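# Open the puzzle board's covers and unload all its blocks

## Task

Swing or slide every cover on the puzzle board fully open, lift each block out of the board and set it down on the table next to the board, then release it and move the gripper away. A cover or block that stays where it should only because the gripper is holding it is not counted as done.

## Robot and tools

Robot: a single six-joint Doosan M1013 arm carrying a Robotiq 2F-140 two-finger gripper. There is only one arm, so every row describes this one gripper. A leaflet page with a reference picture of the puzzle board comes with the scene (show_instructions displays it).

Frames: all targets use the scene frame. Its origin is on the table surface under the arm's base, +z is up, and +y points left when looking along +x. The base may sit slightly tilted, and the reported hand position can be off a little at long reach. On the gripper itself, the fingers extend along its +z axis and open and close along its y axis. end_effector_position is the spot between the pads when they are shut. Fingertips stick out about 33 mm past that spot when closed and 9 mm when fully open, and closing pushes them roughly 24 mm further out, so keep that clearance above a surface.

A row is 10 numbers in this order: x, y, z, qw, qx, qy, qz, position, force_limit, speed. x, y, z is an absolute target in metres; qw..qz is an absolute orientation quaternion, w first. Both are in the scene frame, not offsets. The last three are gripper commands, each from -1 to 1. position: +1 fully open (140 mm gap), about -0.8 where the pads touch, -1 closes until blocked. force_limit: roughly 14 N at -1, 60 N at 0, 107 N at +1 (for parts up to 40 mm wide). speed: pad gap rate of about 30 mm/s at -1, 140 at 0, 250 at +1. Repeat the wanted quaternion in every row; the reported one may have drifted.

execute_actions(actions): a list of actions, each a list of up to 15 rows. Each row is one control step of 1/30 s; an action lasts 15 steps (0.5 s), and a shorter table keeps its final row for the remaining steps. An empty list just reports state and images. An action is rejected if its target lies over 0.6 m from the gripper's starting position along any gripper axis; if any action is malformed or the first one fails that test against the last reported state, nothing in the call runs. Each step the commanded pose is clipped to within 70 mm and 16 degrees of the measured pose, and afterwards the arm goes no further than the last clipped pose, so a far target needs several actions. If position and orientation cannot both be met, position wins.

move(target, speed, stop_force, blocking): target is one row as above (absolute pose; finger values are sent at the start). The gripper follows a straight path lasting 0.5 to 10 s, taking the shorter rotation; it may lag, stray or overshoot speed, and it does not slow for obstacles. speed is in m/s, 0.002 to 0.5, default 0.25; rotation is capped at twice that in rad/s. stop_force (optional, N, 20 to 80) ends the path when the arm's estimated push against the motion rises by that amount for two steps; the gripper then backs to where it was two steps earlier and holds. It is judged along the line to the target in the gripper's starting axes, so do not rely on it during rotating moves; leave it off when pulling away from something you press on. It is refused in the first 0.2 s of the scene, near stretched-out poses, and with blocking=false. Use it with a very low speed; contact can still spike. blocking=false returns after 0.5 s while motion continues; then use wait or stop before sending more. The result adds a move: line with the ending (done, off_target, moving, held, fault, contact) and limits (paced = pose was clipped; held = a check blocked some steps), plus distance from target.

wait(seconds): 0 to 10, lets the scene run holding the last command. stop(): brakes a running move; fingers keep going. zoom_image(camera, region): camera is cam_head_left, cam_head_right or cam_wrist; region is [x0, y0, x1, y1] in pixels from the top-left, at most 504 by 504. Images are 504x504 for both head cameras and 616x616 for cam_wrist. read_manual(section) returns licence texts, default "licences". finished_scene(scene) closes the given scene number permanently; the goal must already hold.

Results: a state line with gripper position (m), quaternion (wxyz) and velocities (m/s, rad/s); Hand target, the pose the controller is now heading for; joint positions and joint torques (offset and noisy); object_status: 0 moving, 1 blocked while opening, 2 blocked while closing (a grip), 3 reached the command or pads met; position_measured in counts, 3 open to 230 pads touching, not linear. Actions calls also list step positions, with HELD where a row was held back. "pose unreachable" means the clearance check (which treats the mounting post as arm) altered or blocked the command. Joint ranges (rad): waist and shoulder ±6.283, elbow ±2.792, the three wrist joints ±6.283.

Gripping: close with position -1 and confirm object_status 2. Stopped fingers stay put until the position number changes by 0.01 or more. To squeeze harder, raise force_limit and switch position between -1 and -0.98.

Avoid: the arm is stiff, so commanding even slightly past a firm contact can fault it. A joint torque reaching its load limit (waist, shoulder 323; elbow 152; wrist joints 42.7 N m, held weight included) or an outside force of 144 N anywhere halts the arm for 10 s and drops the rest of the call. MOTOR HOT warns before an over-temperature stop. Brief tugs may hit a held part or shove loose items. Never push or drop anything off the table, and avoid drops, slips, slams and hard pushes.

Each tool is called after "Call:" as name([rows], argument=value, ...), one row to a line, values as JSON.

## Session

Call:
show_instructions()

Call:
execute_actions(actions=[])

Reference images for this scene: Puzzle board leaflet page 1.

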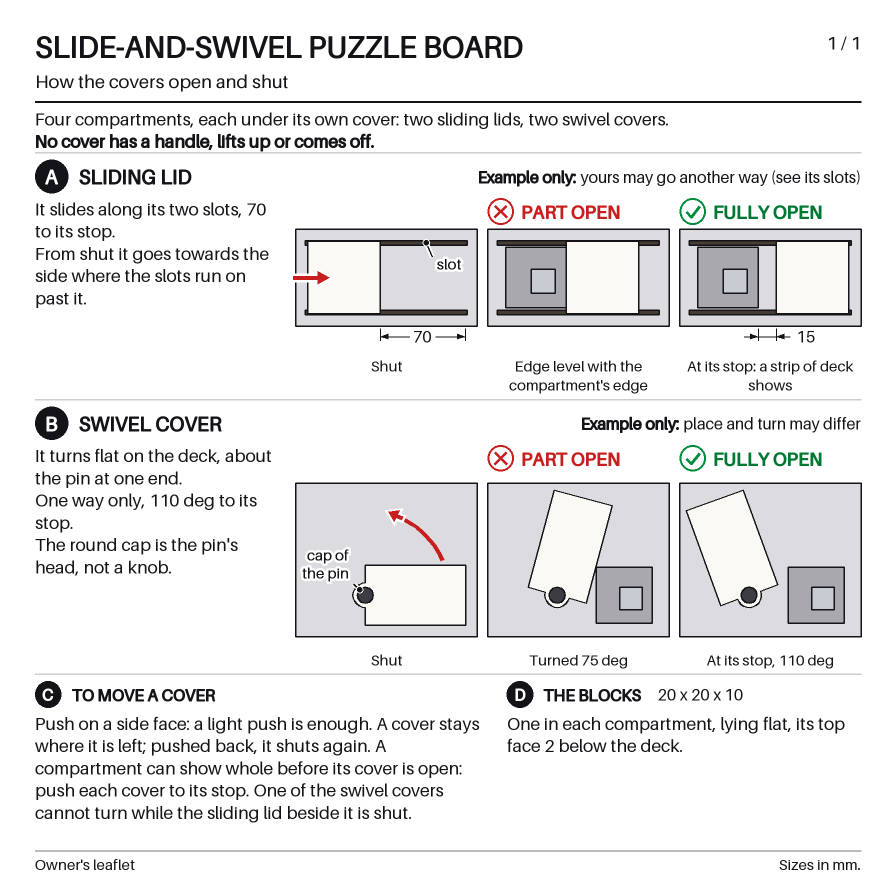

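Scene clock: 0.00 s.
end_effector_position=(+0.8069, +0.0445, +0.3511) position_measured=3 object_status=3 end_effector_quat_wxyz=(+0.415, -0.325, +0.770, +0.358) end_effector_velocity=(-0.000, -0.001, +0.000) end_effector_angular_velocity=(+0.000, +0.000, -0.001)
Joint positions: [-0.383  0.384  1.732  1.249  1.293  2.974]
Joint velocities: [-0.001  0.     0.     0.     0.     0.   ]
Joint torques (N m, as the joint torque sensors report them, + toward a larger angle): no reading
Hand target: +0.807, +0.045, +0.351; +0.415, -0.325, +0.770, +0.358

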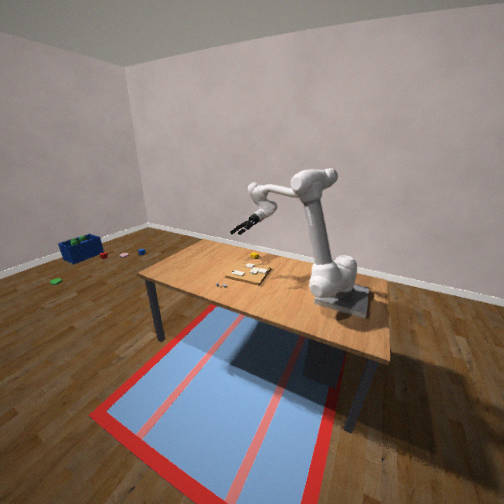

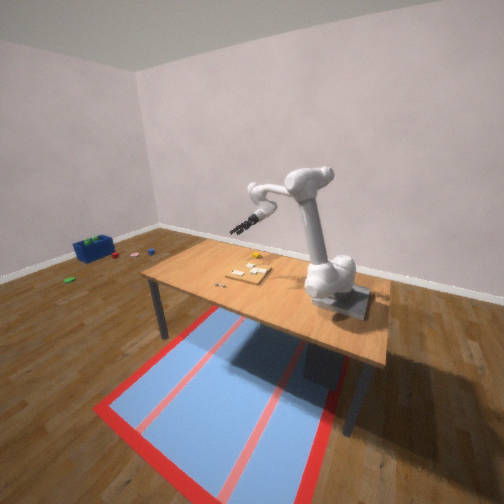

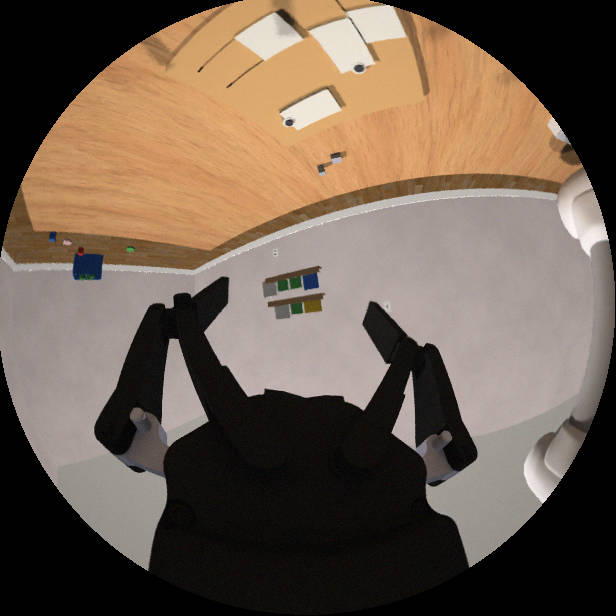

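Call:
move(target=[0.56,0,0.12,0,1,0,0,-1,0,0])

Scene clock: 5.33 s.
end_effector_position=(+0.5599, -0.0001, +0.1200) position_measured=233 object_status=3 end_effector_quat_wxyz=(+0.000, +1.000, -0.000, +0.000) end_effector_velocity=(-0.001, -0.000, -0.001) end_effector_angular_velocity=(-0.000, +0.001, -0.001)
Joint positions: [-0.068  0.206  2.048 -0.004  0.891  1.514]
Joint velocities: [-0.    -0.     0.002 -0.001 -0.001  0.001]
Joint torques (N m, as the joint torque sensors report them, + toward a larger angle): [ -3.13 -51.28 -30.76   3.44   0.04   0.4 ]
Hand target: +0.560, -0.000, +0.120; +0.000, +1.000, -0.000, +0.000
Off the commanded pose: 0.000 m, 0 deg.
move: done

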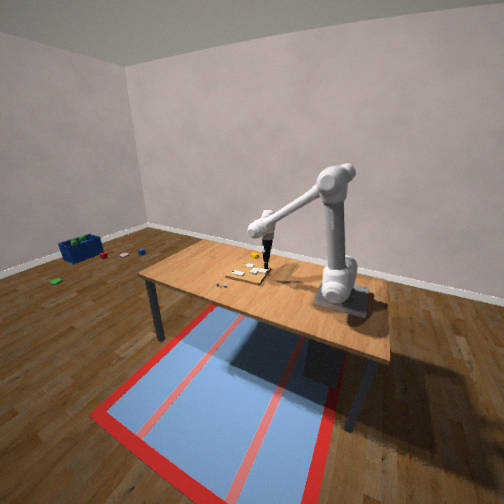

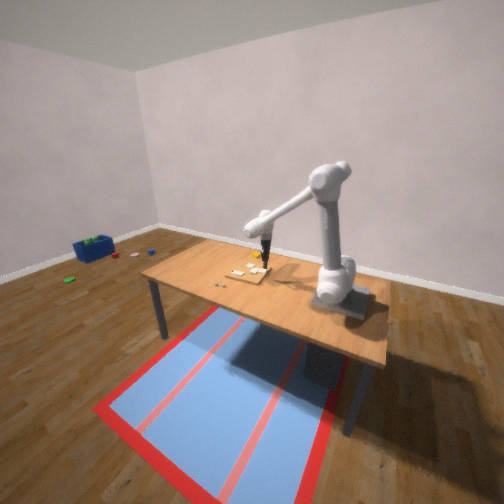

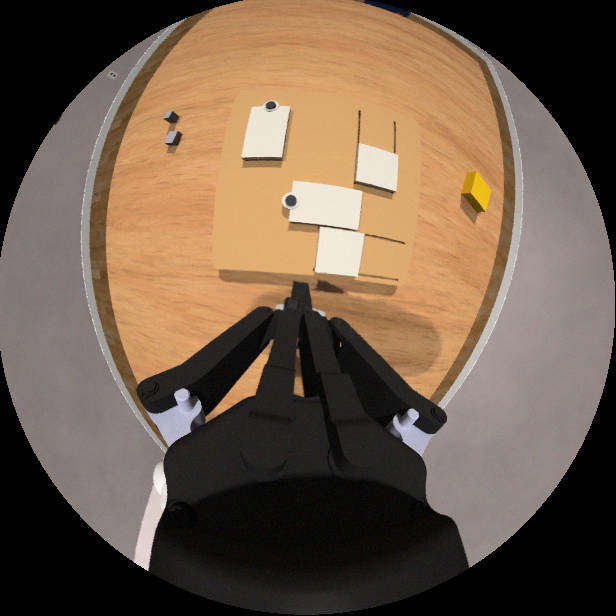

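Call:
move(target=[0.596,0.012,0.0605,0,0.9994,0.035,0,-1,0,0], speed=0.08)

Call:
move(target=[0.601,-0.065,0.06,0,0.9994,0.035,0,-1,0,0], speed=0.03)

Scene clock: 6.70 s.
end_effector_position=(+0.5960, +0.0120, +0.0605) position_measured=233 object_status=3 end_effector_quat_wxyz=(+0.000, +0.999, +0.035, +0.000) end_effector_velocity=(+0.000, +0.000, +0.000) end_effector_angular_velocity=(+0.000, -0.000, +0.002)
Joint positions: [-0.045  0.327  2.024 -0.003  0.795  1.467]
Joint velocities: [ 0.    -0.    -0.     0.     0.    -0.002]
Joint torques (N m, as the joint torque sensors report them, + toward a larger angle): [ -1.31 -60.04 -27.79   3.31   0.18  -0.1 ]
Hand target: +0.596, +0.012, +0.060; +0.000, +0.999, +0.035, -0.000
Off the commanded pose: 0.000 m, 0 deg.
move: done

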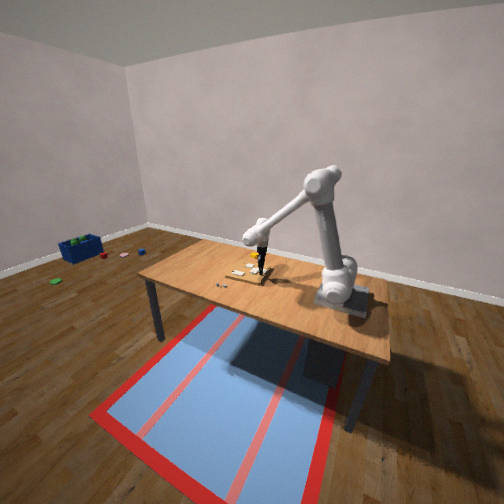

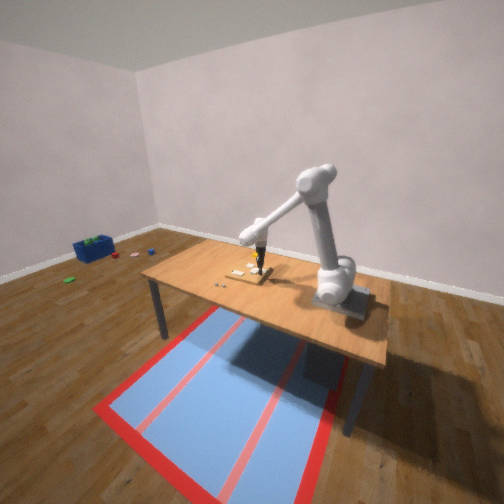

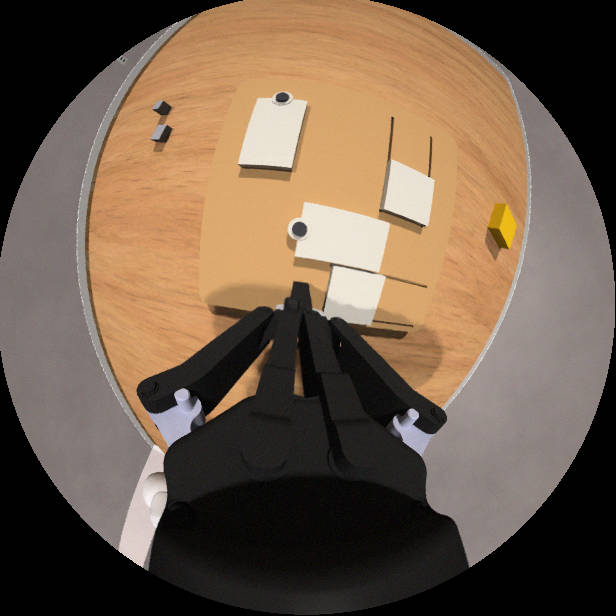

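Scene clock: 9.50 s.
end_effector_position=(+0.6011, -0.0650, +0.0600) position_measured=233 object_status=3 end_effector_quat_wxyz=(-0.000, +0.999, +0.035, +0.000) end_effector_velocity=(-0.001, -0.000, -0.001) end_effector_angular_velocity=(-0.000, +0.001, +0.001)
Joint positions: [-0.171  0.338  2.008 -0.004  0.8    1.34 ]
Joint velocities: [-0.    -0.     0.001 -0.    -0.001 -0.001]
Joint torques (N m, as the joint torque sensors report them, + toward a larger angle): [ -0.4  -62.66 -28.26   3.1    0.25   0.09]
Hand target: +0.601, -0.065, +0.060; -0.000, +0.999, +0.035, +0.000
Off the commanded pose: 0.000 m, 0 deg.
move: done

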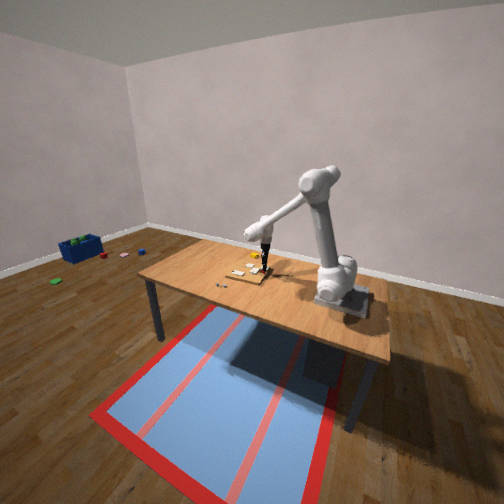

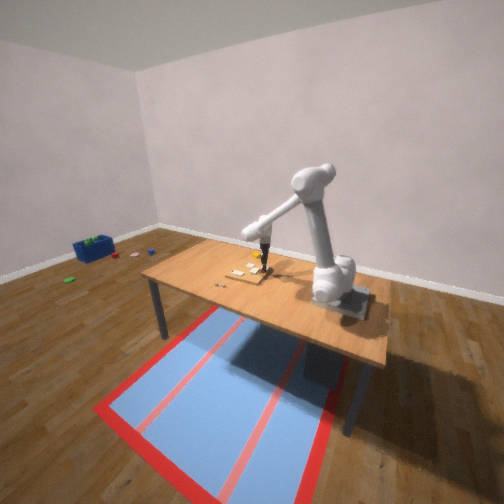

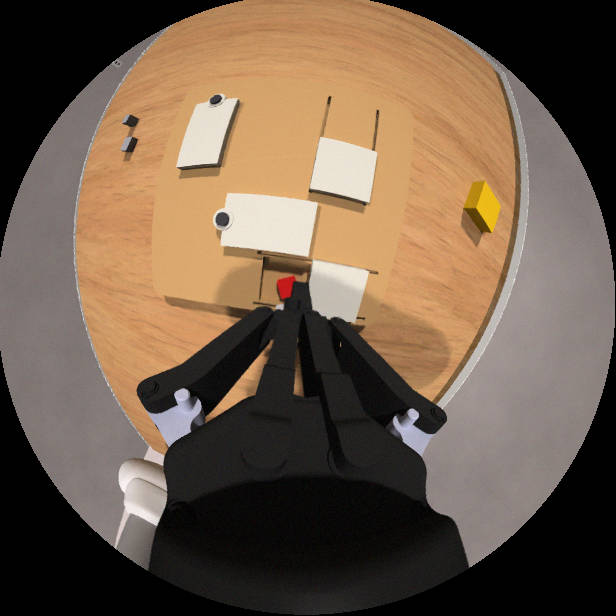

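Call:
move(target=[0.602,-0.079,0.06,0,0.9994,0.035,0,-1,0,0], speed=0.015)

Call:
move(target=[0.602,-0.074,0.08,0,0.9994,0.035,0,-1,0,0])

Call:
move(target=[0.674,-0.088,0.08,0,0.9994,0.035,0,-1,0,0])

Call:
move(target=[0.674,-0.088,0.06,0,0.9994,0.035,0,-1,0,0], speed=0.05)

Call:
move(target=[0.76,-0.082,0.06,0,0.9994,0.035,0,-1,0,0], speed=0.03)

Scene clock: 11.70 s.
end_effector_position=(+0.6020, -0.0790, +0.0600) position_measured=233 object_status=3 end_effector_quat_wxyz=(-0.000, +0.999, +0.035, -0.000) end_effector_velocity=(+0.001, -0.000, +0.000) end_effector_angular_velocity=(-0.000, -0.001, -0.001)
Joint positions: [-0.194  0.341  2.003 -0.004  0.802  1.318]
Joint velocities: [-0.     0.    -0.001 -0.    -0.     0.   ]
Joint torques (N m, as the joint torque sensors report them, + toward a larger angle): [ -0.91 -61.55 -28.56   3.2    0.06  -0.03]
Hand target: +0.602, -0.079, +0.060; -0.000, +0.999, +0.035, +0.000
Off the commanded pose: 0.000 m, 0 deg.
move: done

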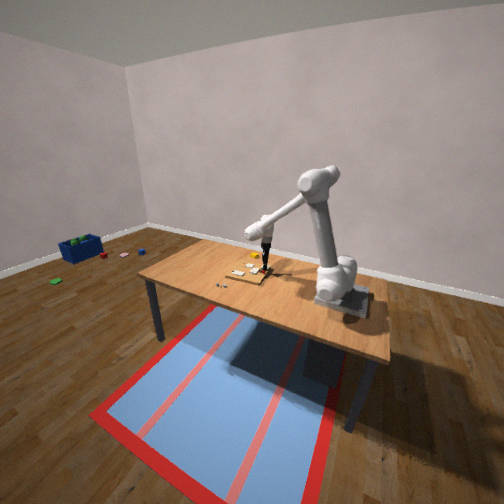

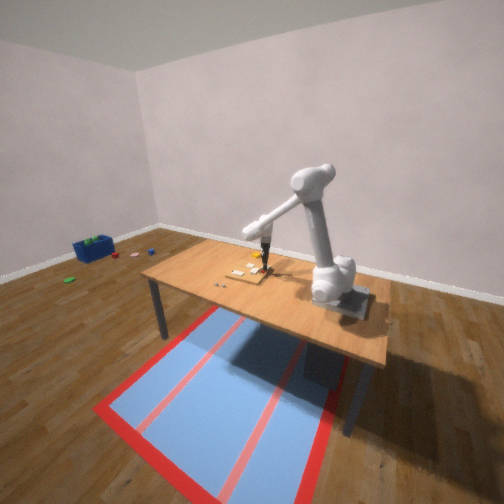

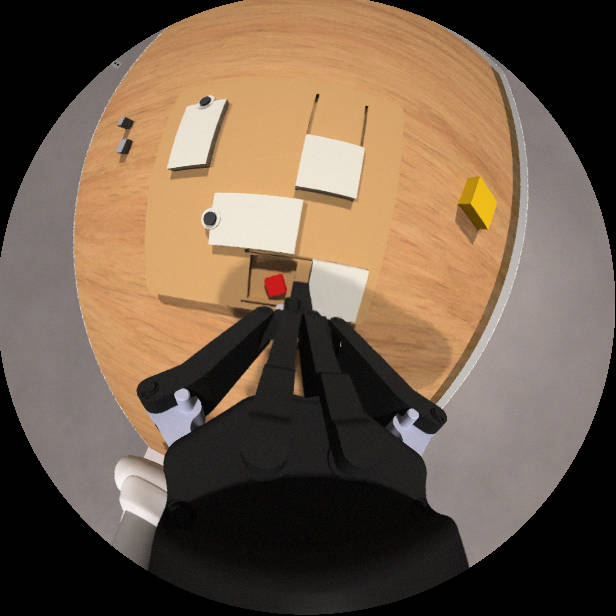

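Scene clock: 12.40 s.
end_effector_position=(+0.6020, -0.0740, +0.0800) position_measured=233 object_status=3 end_effector_quat_wxyz=(-0.000, +0.999, +0.035, -0.000) end_effector_velocity=(-0.001, -0.000, -0.001) end_effector_angular_velocity=(+0.000, +0.002, -0.002)
Joint positions: [-0.186  0.316  1.991 -0.004  0.838  1.326]
Joint velocities: [-0.001 -0.     0.002  0.     0.     0.001]
Joint torques (N m, as the joint torque sensors report them, + toward a larger angle): [ -3.37 -57.44 -29.39   3.59  -0.06  -0.07]
Hand target: +0.602, -0.074, +0.080; +0.000, +0.999, +0.035, -0.000
Off the commanded pose: 0.000 m, 0 deg.
move: done

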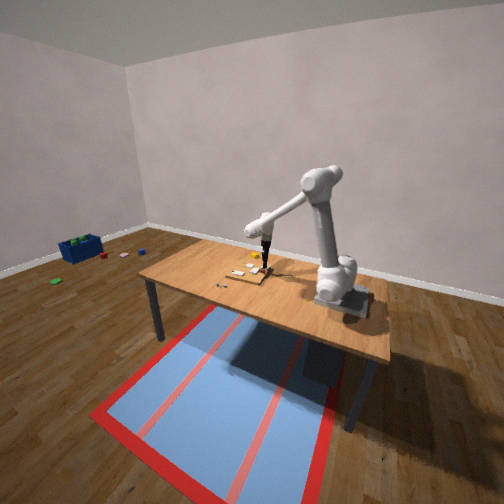

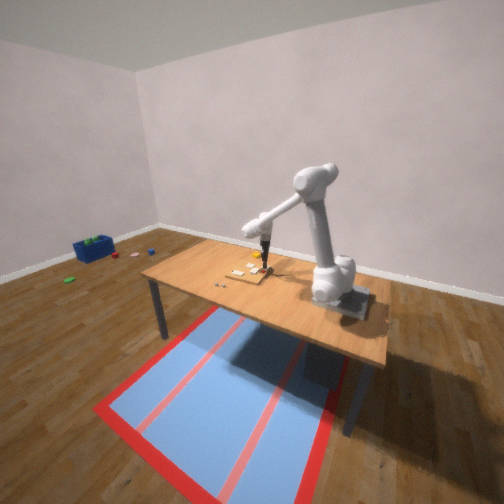

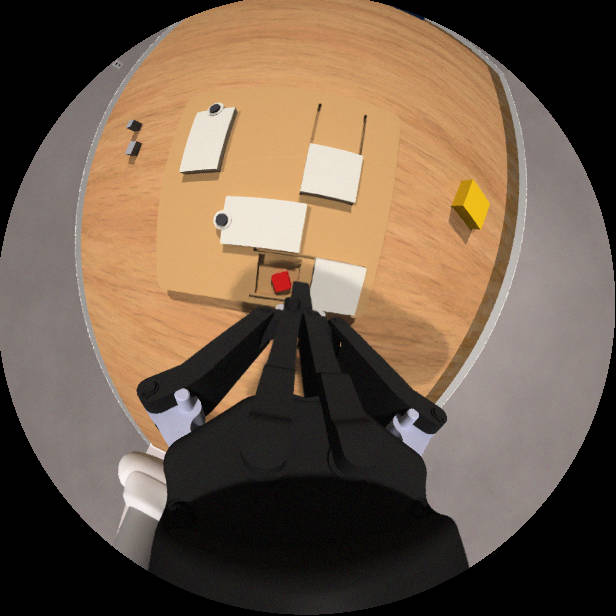

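Scene clock: 13.13 s.
end_effector_position=(+0.6740, -0.0879, +0.0799) position_measured=233 object_status=3 end_effector_quat_wxyz=(-0.000, +0.999, +0.035, +0.000) end_effector_velocity=(+0.001, -0.001, +0.000) end_effector_angular_velocity=(-0.000, -0.000, -0.000)
Joint positions: [-0.187  0.412  1.846 -0.004  0.887  1.324]
Joint velocities: [-0.001  0.001 -0.001 -0.     0.    -0.   ]
Joint torques (N m, as the joint torque sensors report them, + toward a larger angle): [ -1.94 -71.27 -30.45   3.33   0.23  -0.12]
Hand target: +0.674, -0.088, +0.080; -0.000, +0.999, +0.035, +0.000
Off the commanded pose: 0.000 m, 0 deg.
move: done

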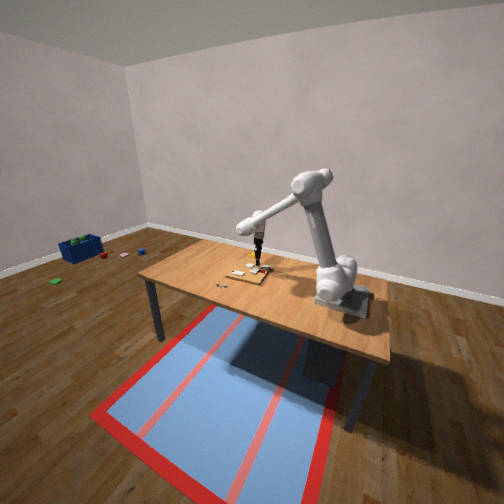

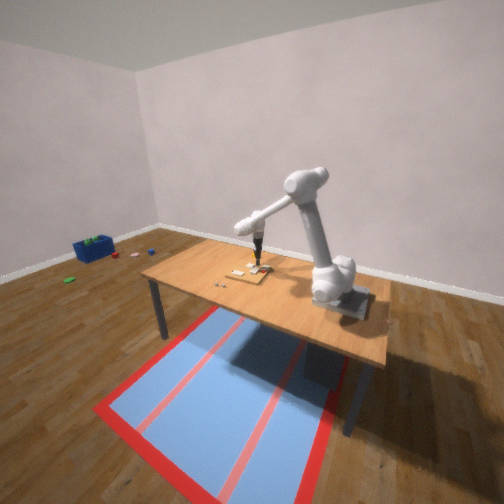

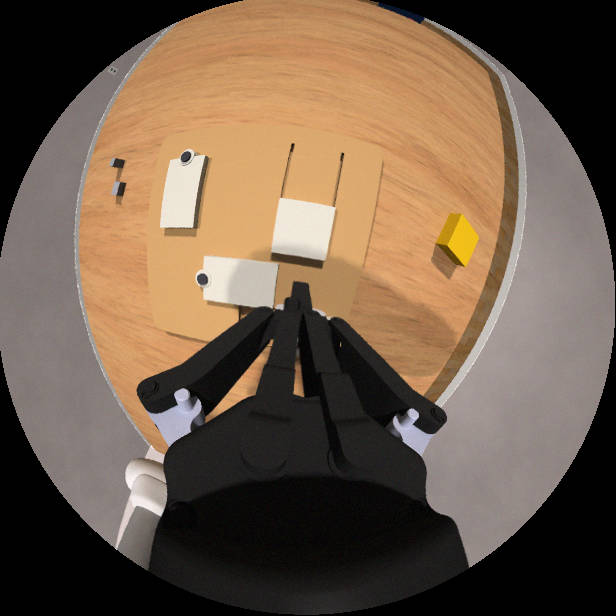

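Scene clock: 13.83 s.
end_effector_position=(+0.6740, -0.0880, +0.0600) position_measured=233 object_status=3 end_effector_quat_wxyz=(-0.000, +0.999, +0.035, -0.000) end_effector_velocity=(-0.000, -0.001, -0.000) end_effector_angular_velocity=(+0.000, +0.000, -0.001)
Joint positions: [-0.187  0.434  1.858 -0.004  0.854  1.324]
Joint velocities: [-0.001 -0.     0.     0.    -0.    -0.   ]
Joint torques (N m, as the joint torque sensors report them, + toward a larger angle): [ -0.13 -71.87 -28.68   3.53   0.03   0.12]
Hand target: +0.674, -0.088, +0.060; +0.000, +0.999, +0.035, -0.000
Off the commanded pose: 0.000 m, 0 deg.
move: done

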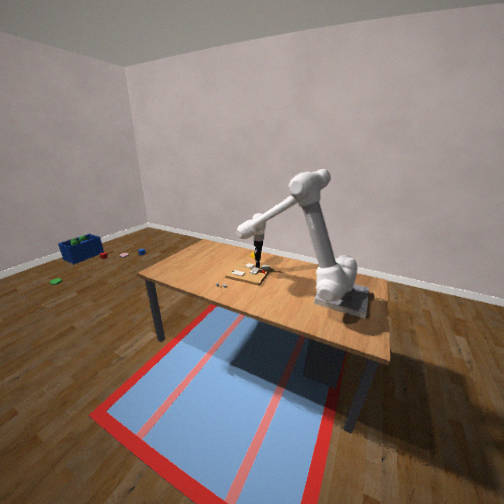

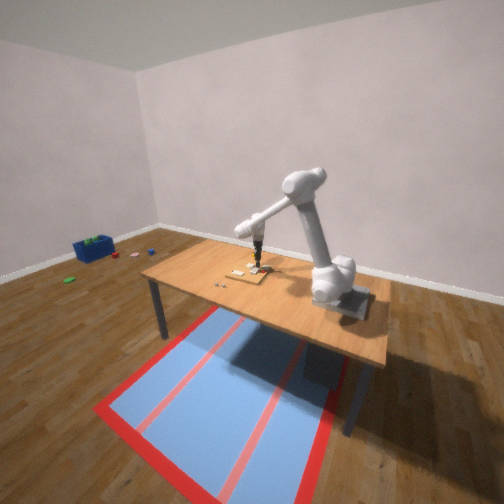

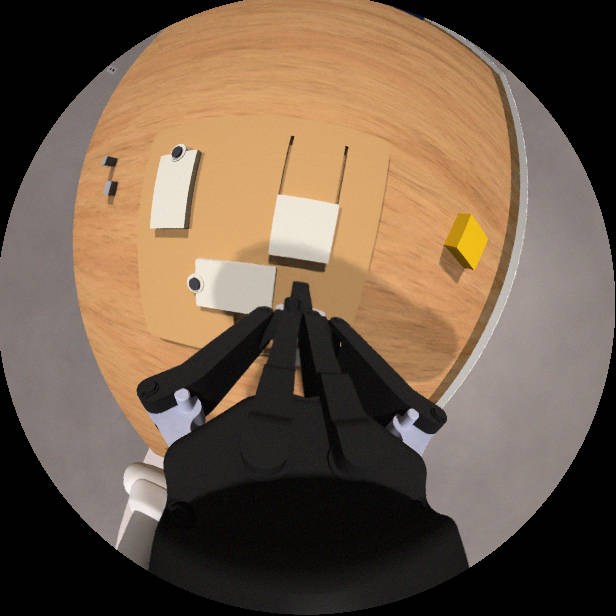

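Scene clock: 16.93 s.
end_effector_position=(+0.7600, -0.0819, +0.0599) position_measured=233 object_status=3 end_effector_quat_wxyz=(-0.000, +0.999, +0.035, -0.000) end_effector_velocity=(+0.000, +0.000, +0.000) end_effector_angular_velocity=(+0.000, -0.001, -0.001)
Joint positions: [-0.159  0.542  1.678 -0.003  0.925  1.351]
Joint velocities: [ 0.     0.    -0.     0.    -0.     0.001]
Joint torques (N m, as the joint torque sensors report them, + toward a larger angle): [ -2.1  -84.03 -31.27   3.68  -0.26   0.24]
Hand target: +0.760, -0.082, +0.060; +0.000, +0.999, +0.035, -0.000
Off the commanded pose: 0.000 m, 0 deg.
move: done

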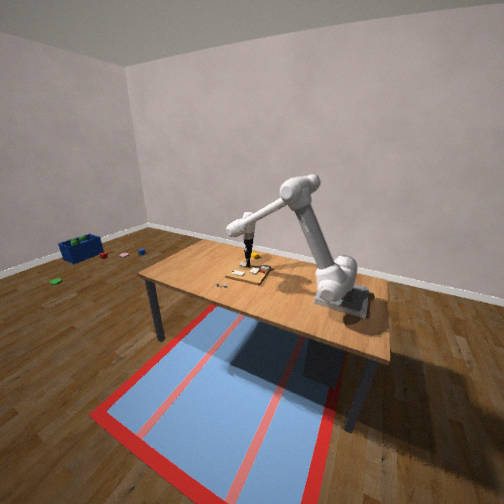

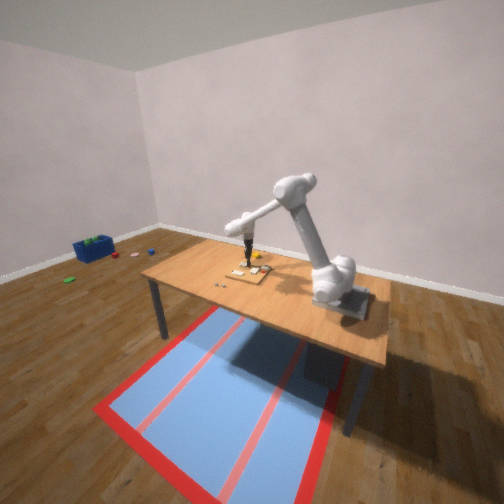

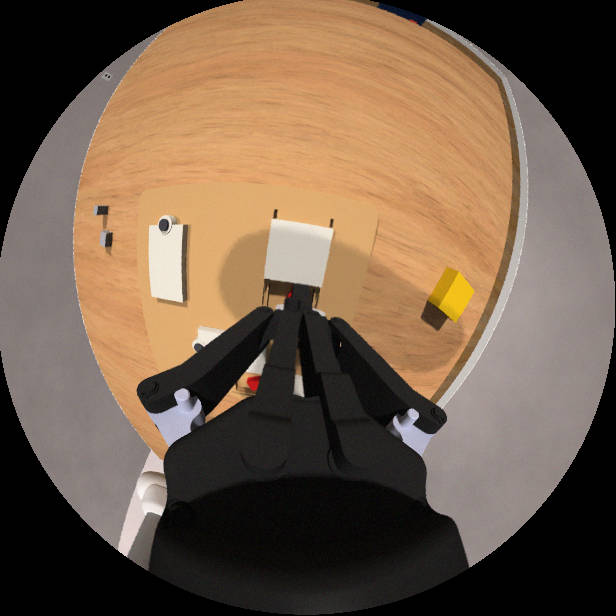

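Call:
move(target=[0.771,-0.081,0.060,0,0.9994,0.035,0,-1,0,0], speed=0.03)

Call:
move(target=[0.76,-0.08,0.09,0,0.9994,0.035,0,-1,0,0], speed=0.1)

Call:
move(target=[0.715,-0.03,0.09,0,0.9994,0.035,0,-1,0,0])

Call:
move(target=[0.715,-0.03,0.062,0,0.9994,0.035,0,-1,0,0], speed=0.03, stop_force=20)

Scene clock: 18.57 s.
end_effector_position=(+0.7710, -0.0810, +0.0600) position_measured=233 object_status=3 end_effector_quat_wxyz=(+0.000, +0.999, +0.035, -0.000) end_effector_velocity=(-0.001, -0.001, -0.000) end_effector_angular_velocity=(-0.000, +0.001, -0.001)
Joint positions: [-0.156  0.556  1.654 -0.003  0.936  1.355]
Joint velocities: [-0.001  0.     0.001 -0.001  0.     0.   ]
Joint torques (N m, as the joint torque sensors report them, + toward a larger angle): [ -1.24 -85.88 -36.46   3.94  -2.65   0.37]
Hand target: +0.771, -0.081, +0.060; +0.000, +0.999, +0.035, -0.000
Off the commanded pose: 0.000 m, 0 deg.
move: done

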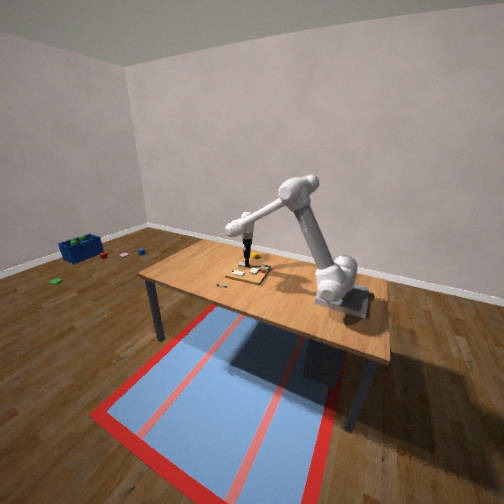

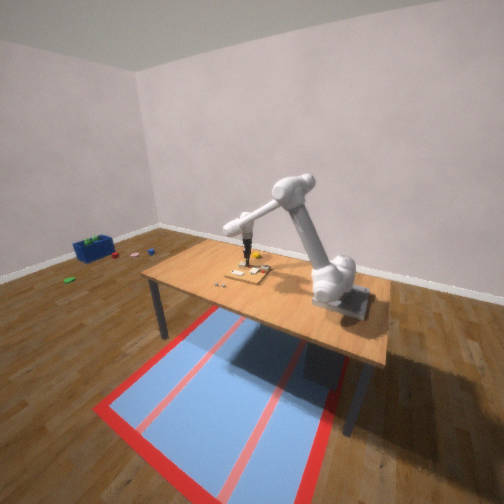

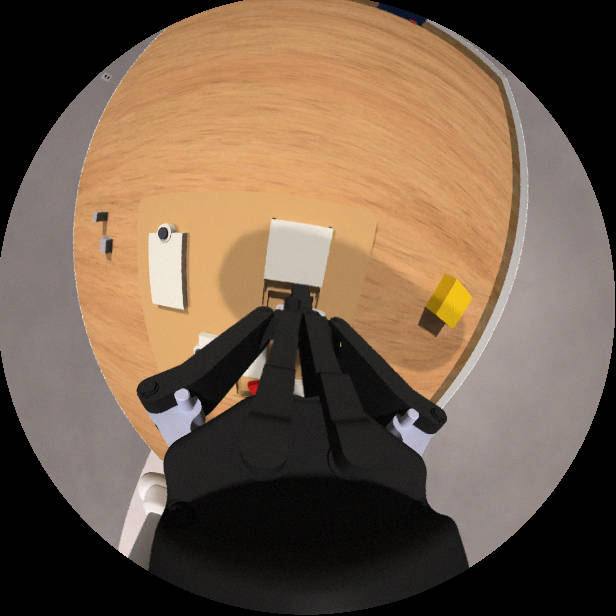

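Scene clock: 19.27 s.
end_effector_position=(+0.7600, -0.0800, +0.0900) position_measured=233 object_status=3 end_effector_quat_wxyz=(-0.000, +0.999, +0.035, -0.000) end_effector_velocity=(+0.000, +0.001, +0.000) end_effector_angular_velocity=(-0.000, -0.000, -0.000)
Joint positions: [-0.157  0.513  1.66  -0.003  0.972  1.354]
Joint velocities: [ 0.001 -0.    -0.    -0.    -0.     0.001]
Joint torques (N m, as the joint torque sensors report them, + toward a larger angle): [ -1.13 -81.6  -30.35   3.88   0.21   0.25]
Hand target: +0.760, -0.080, +0.090; -0.000, +0.999, +0.035, +0.000
Off the commanded pose: 0.000 m, 0 deg.
move: done

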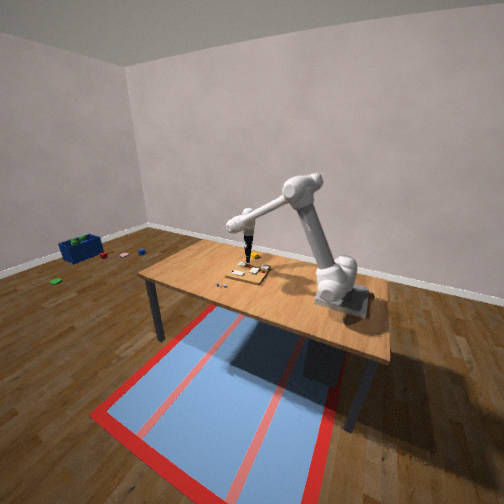

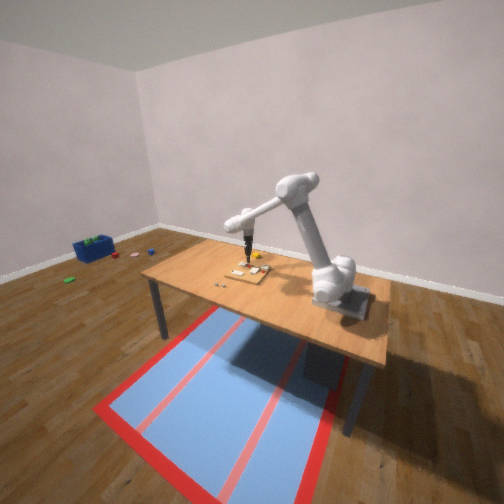

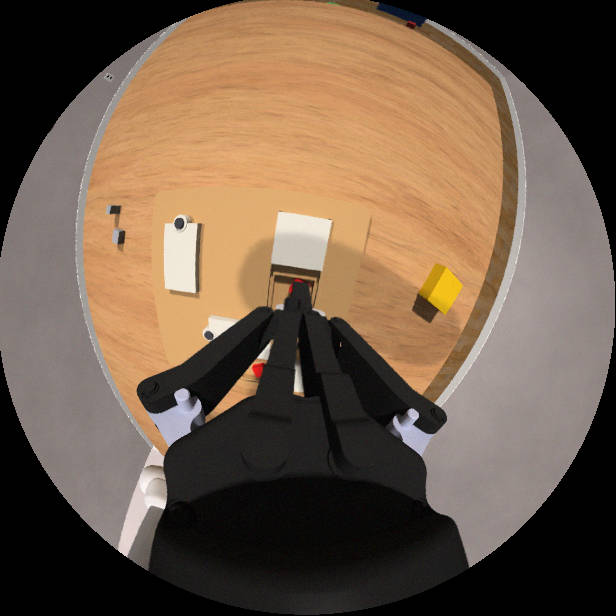

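Scene clock: 20.00 s.
end_effector_position=(+0.7150, -0.0300, +0.0900) position_measured=233 object_status=3 end_effector_quat_wxyz=(-0.000, +0.999, +0.035, -0.000) end_effector_velocity=(+0.000, -0.000, +0.000) end_effector_angular_velocity=(-0.002, -0.000, -0.002)
Joint positions: [-0.097  0.449  1.765 -0.003  0.932  1.414]
Joint velocities: [ 0.    -0.     0.    -0.002 -0.     0.004]
Joint torques (N m, as the joint torque sensors report them, + toward a larger angle): [ -1.68 -73.71 -30.88   3.41   0.13   0.01]
Hand target: +0.715, -0.030, +0.090; +0.000, +0.999, +0.035, -0.000
Off the commanded pose: 0.000 m, 0 deg.
move: done

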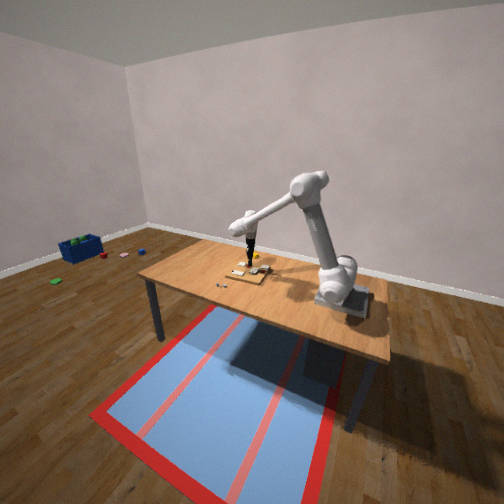

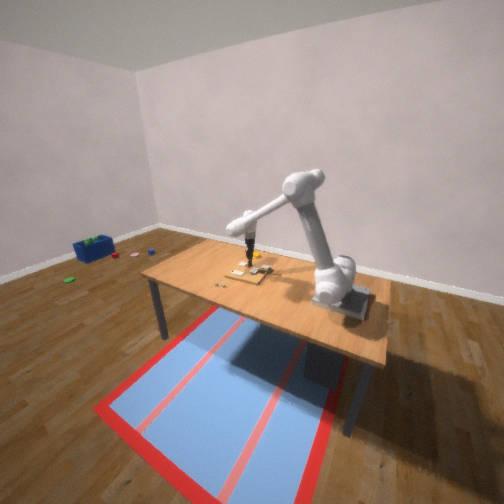

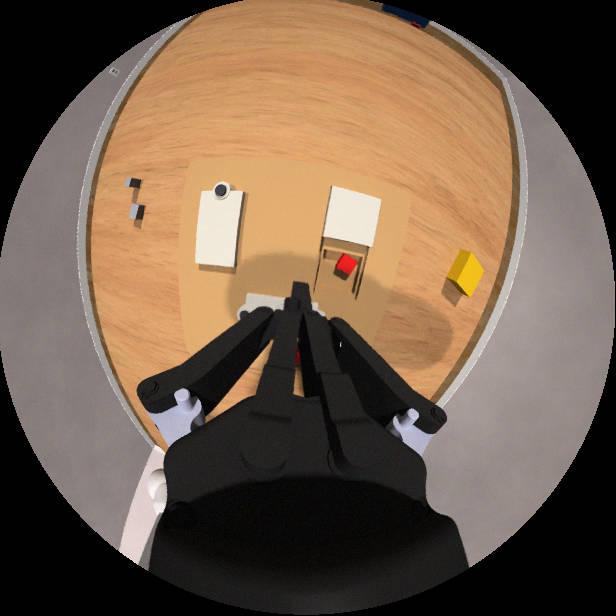

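Scene clock: 21.17 s.
end_effector_position=(+0.7150, -0.0300, +0.0620) position_measured=233 object_status=3 end_effector_quat_wxyz=(+0.000, +0.999, +0.035, -0.000) end_effector_velocity=(-0.000, +0.000, -0.000) end_effector_angular_velocity=(-0.000, +0.000, +0.001)
Joint positions: [-0.097  0.477  1.783 -0.003  0.886  1.414]
Joint velocities: [ 0.     0.     0.    -0.    -0.    -0.001]
Joint torques (N m, as the joint torque sensors report them, + toward a larger angle): [ -2.98 -78.77 -30.48   3.47  -0.05   0.31]
Hand target: +0.715, -0.030, +0.062; +0.000, +0.999, +0.035, -0.000
Off the commanded pose: 0.000 m, 0 deg.
move: done

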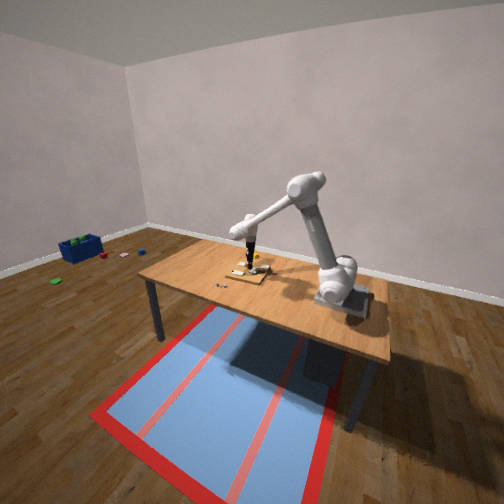

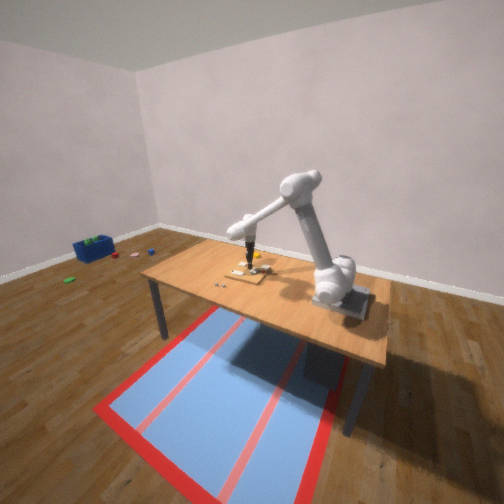

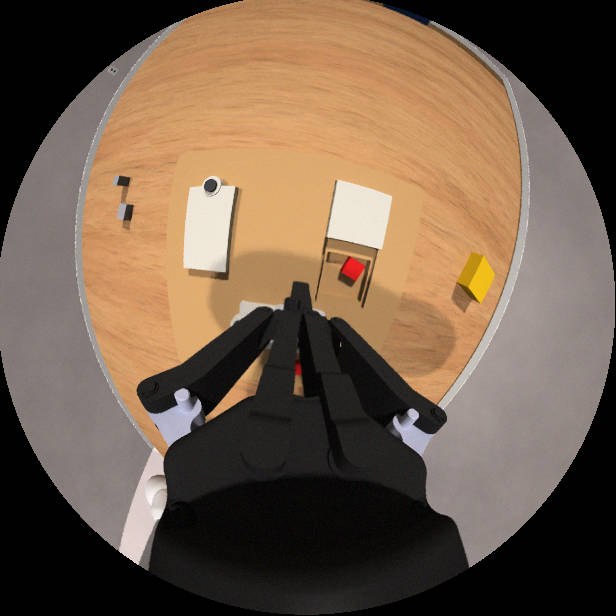

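Call:
move(target=[0.695,-0.03,0.060,0,0.9994,0.035,0,-1,0,0], speed=0.03)

Scene clock: 22.13 s.
end_effector_position=(+0.6950, -0.0300, +0.0600) position_measured=233 object_status=3 end_effector_quat_wxyz=(+0.000, +0.999, +0.035, +0.000) end_effector_velocity=(-0.002, +0.000, -0.001) end_effector_angular_velocity=(+0.000, +0.002, -0.001)
Joint positions: [-0.1    0.454  1.825 -0.003  0.866  1.411]
Joint velocities: [-0.    -0.     0.003  0.    -0.001  0.   ]
Joint torques (N m, as the joint torque sensors report them, + toward a larger angle): [ -1.85 -73.63 -30.19   3.38   0.23   0.07]
Hand target: +0.695, -0.030, +0.060; +0.000, +0.999, +0.035, +0.000
Off the commanded pose: 0.000 m, 0 deg.
move: done

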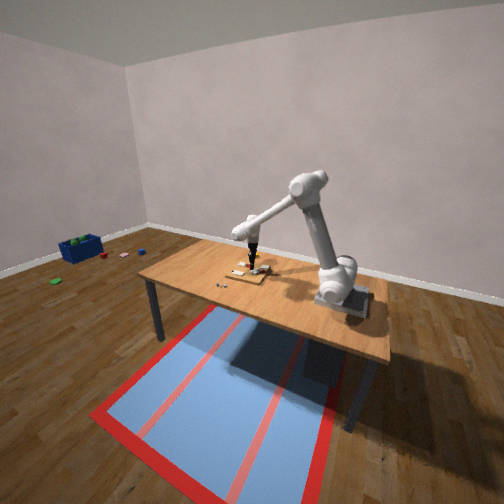

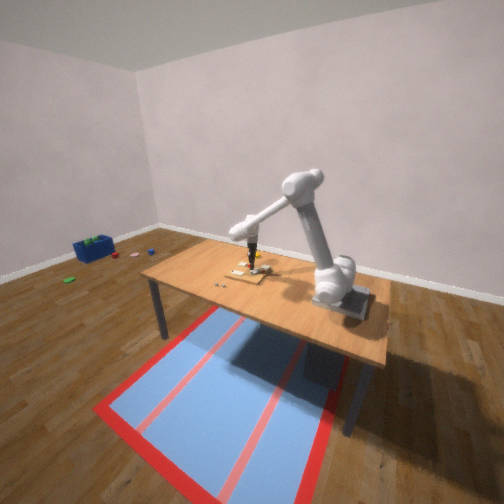

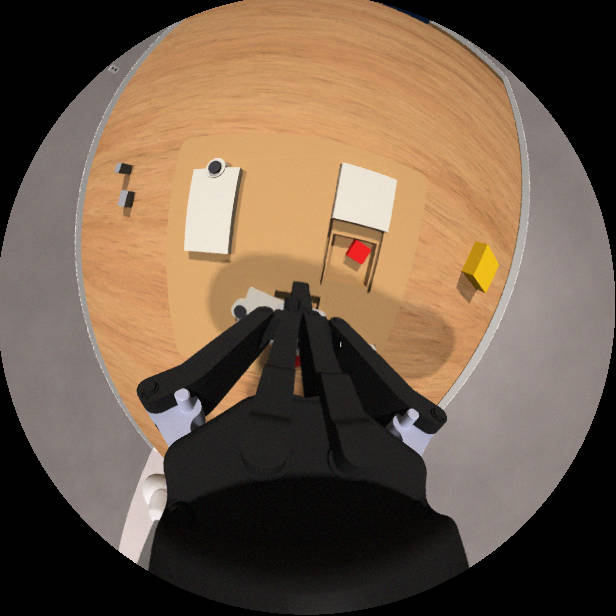

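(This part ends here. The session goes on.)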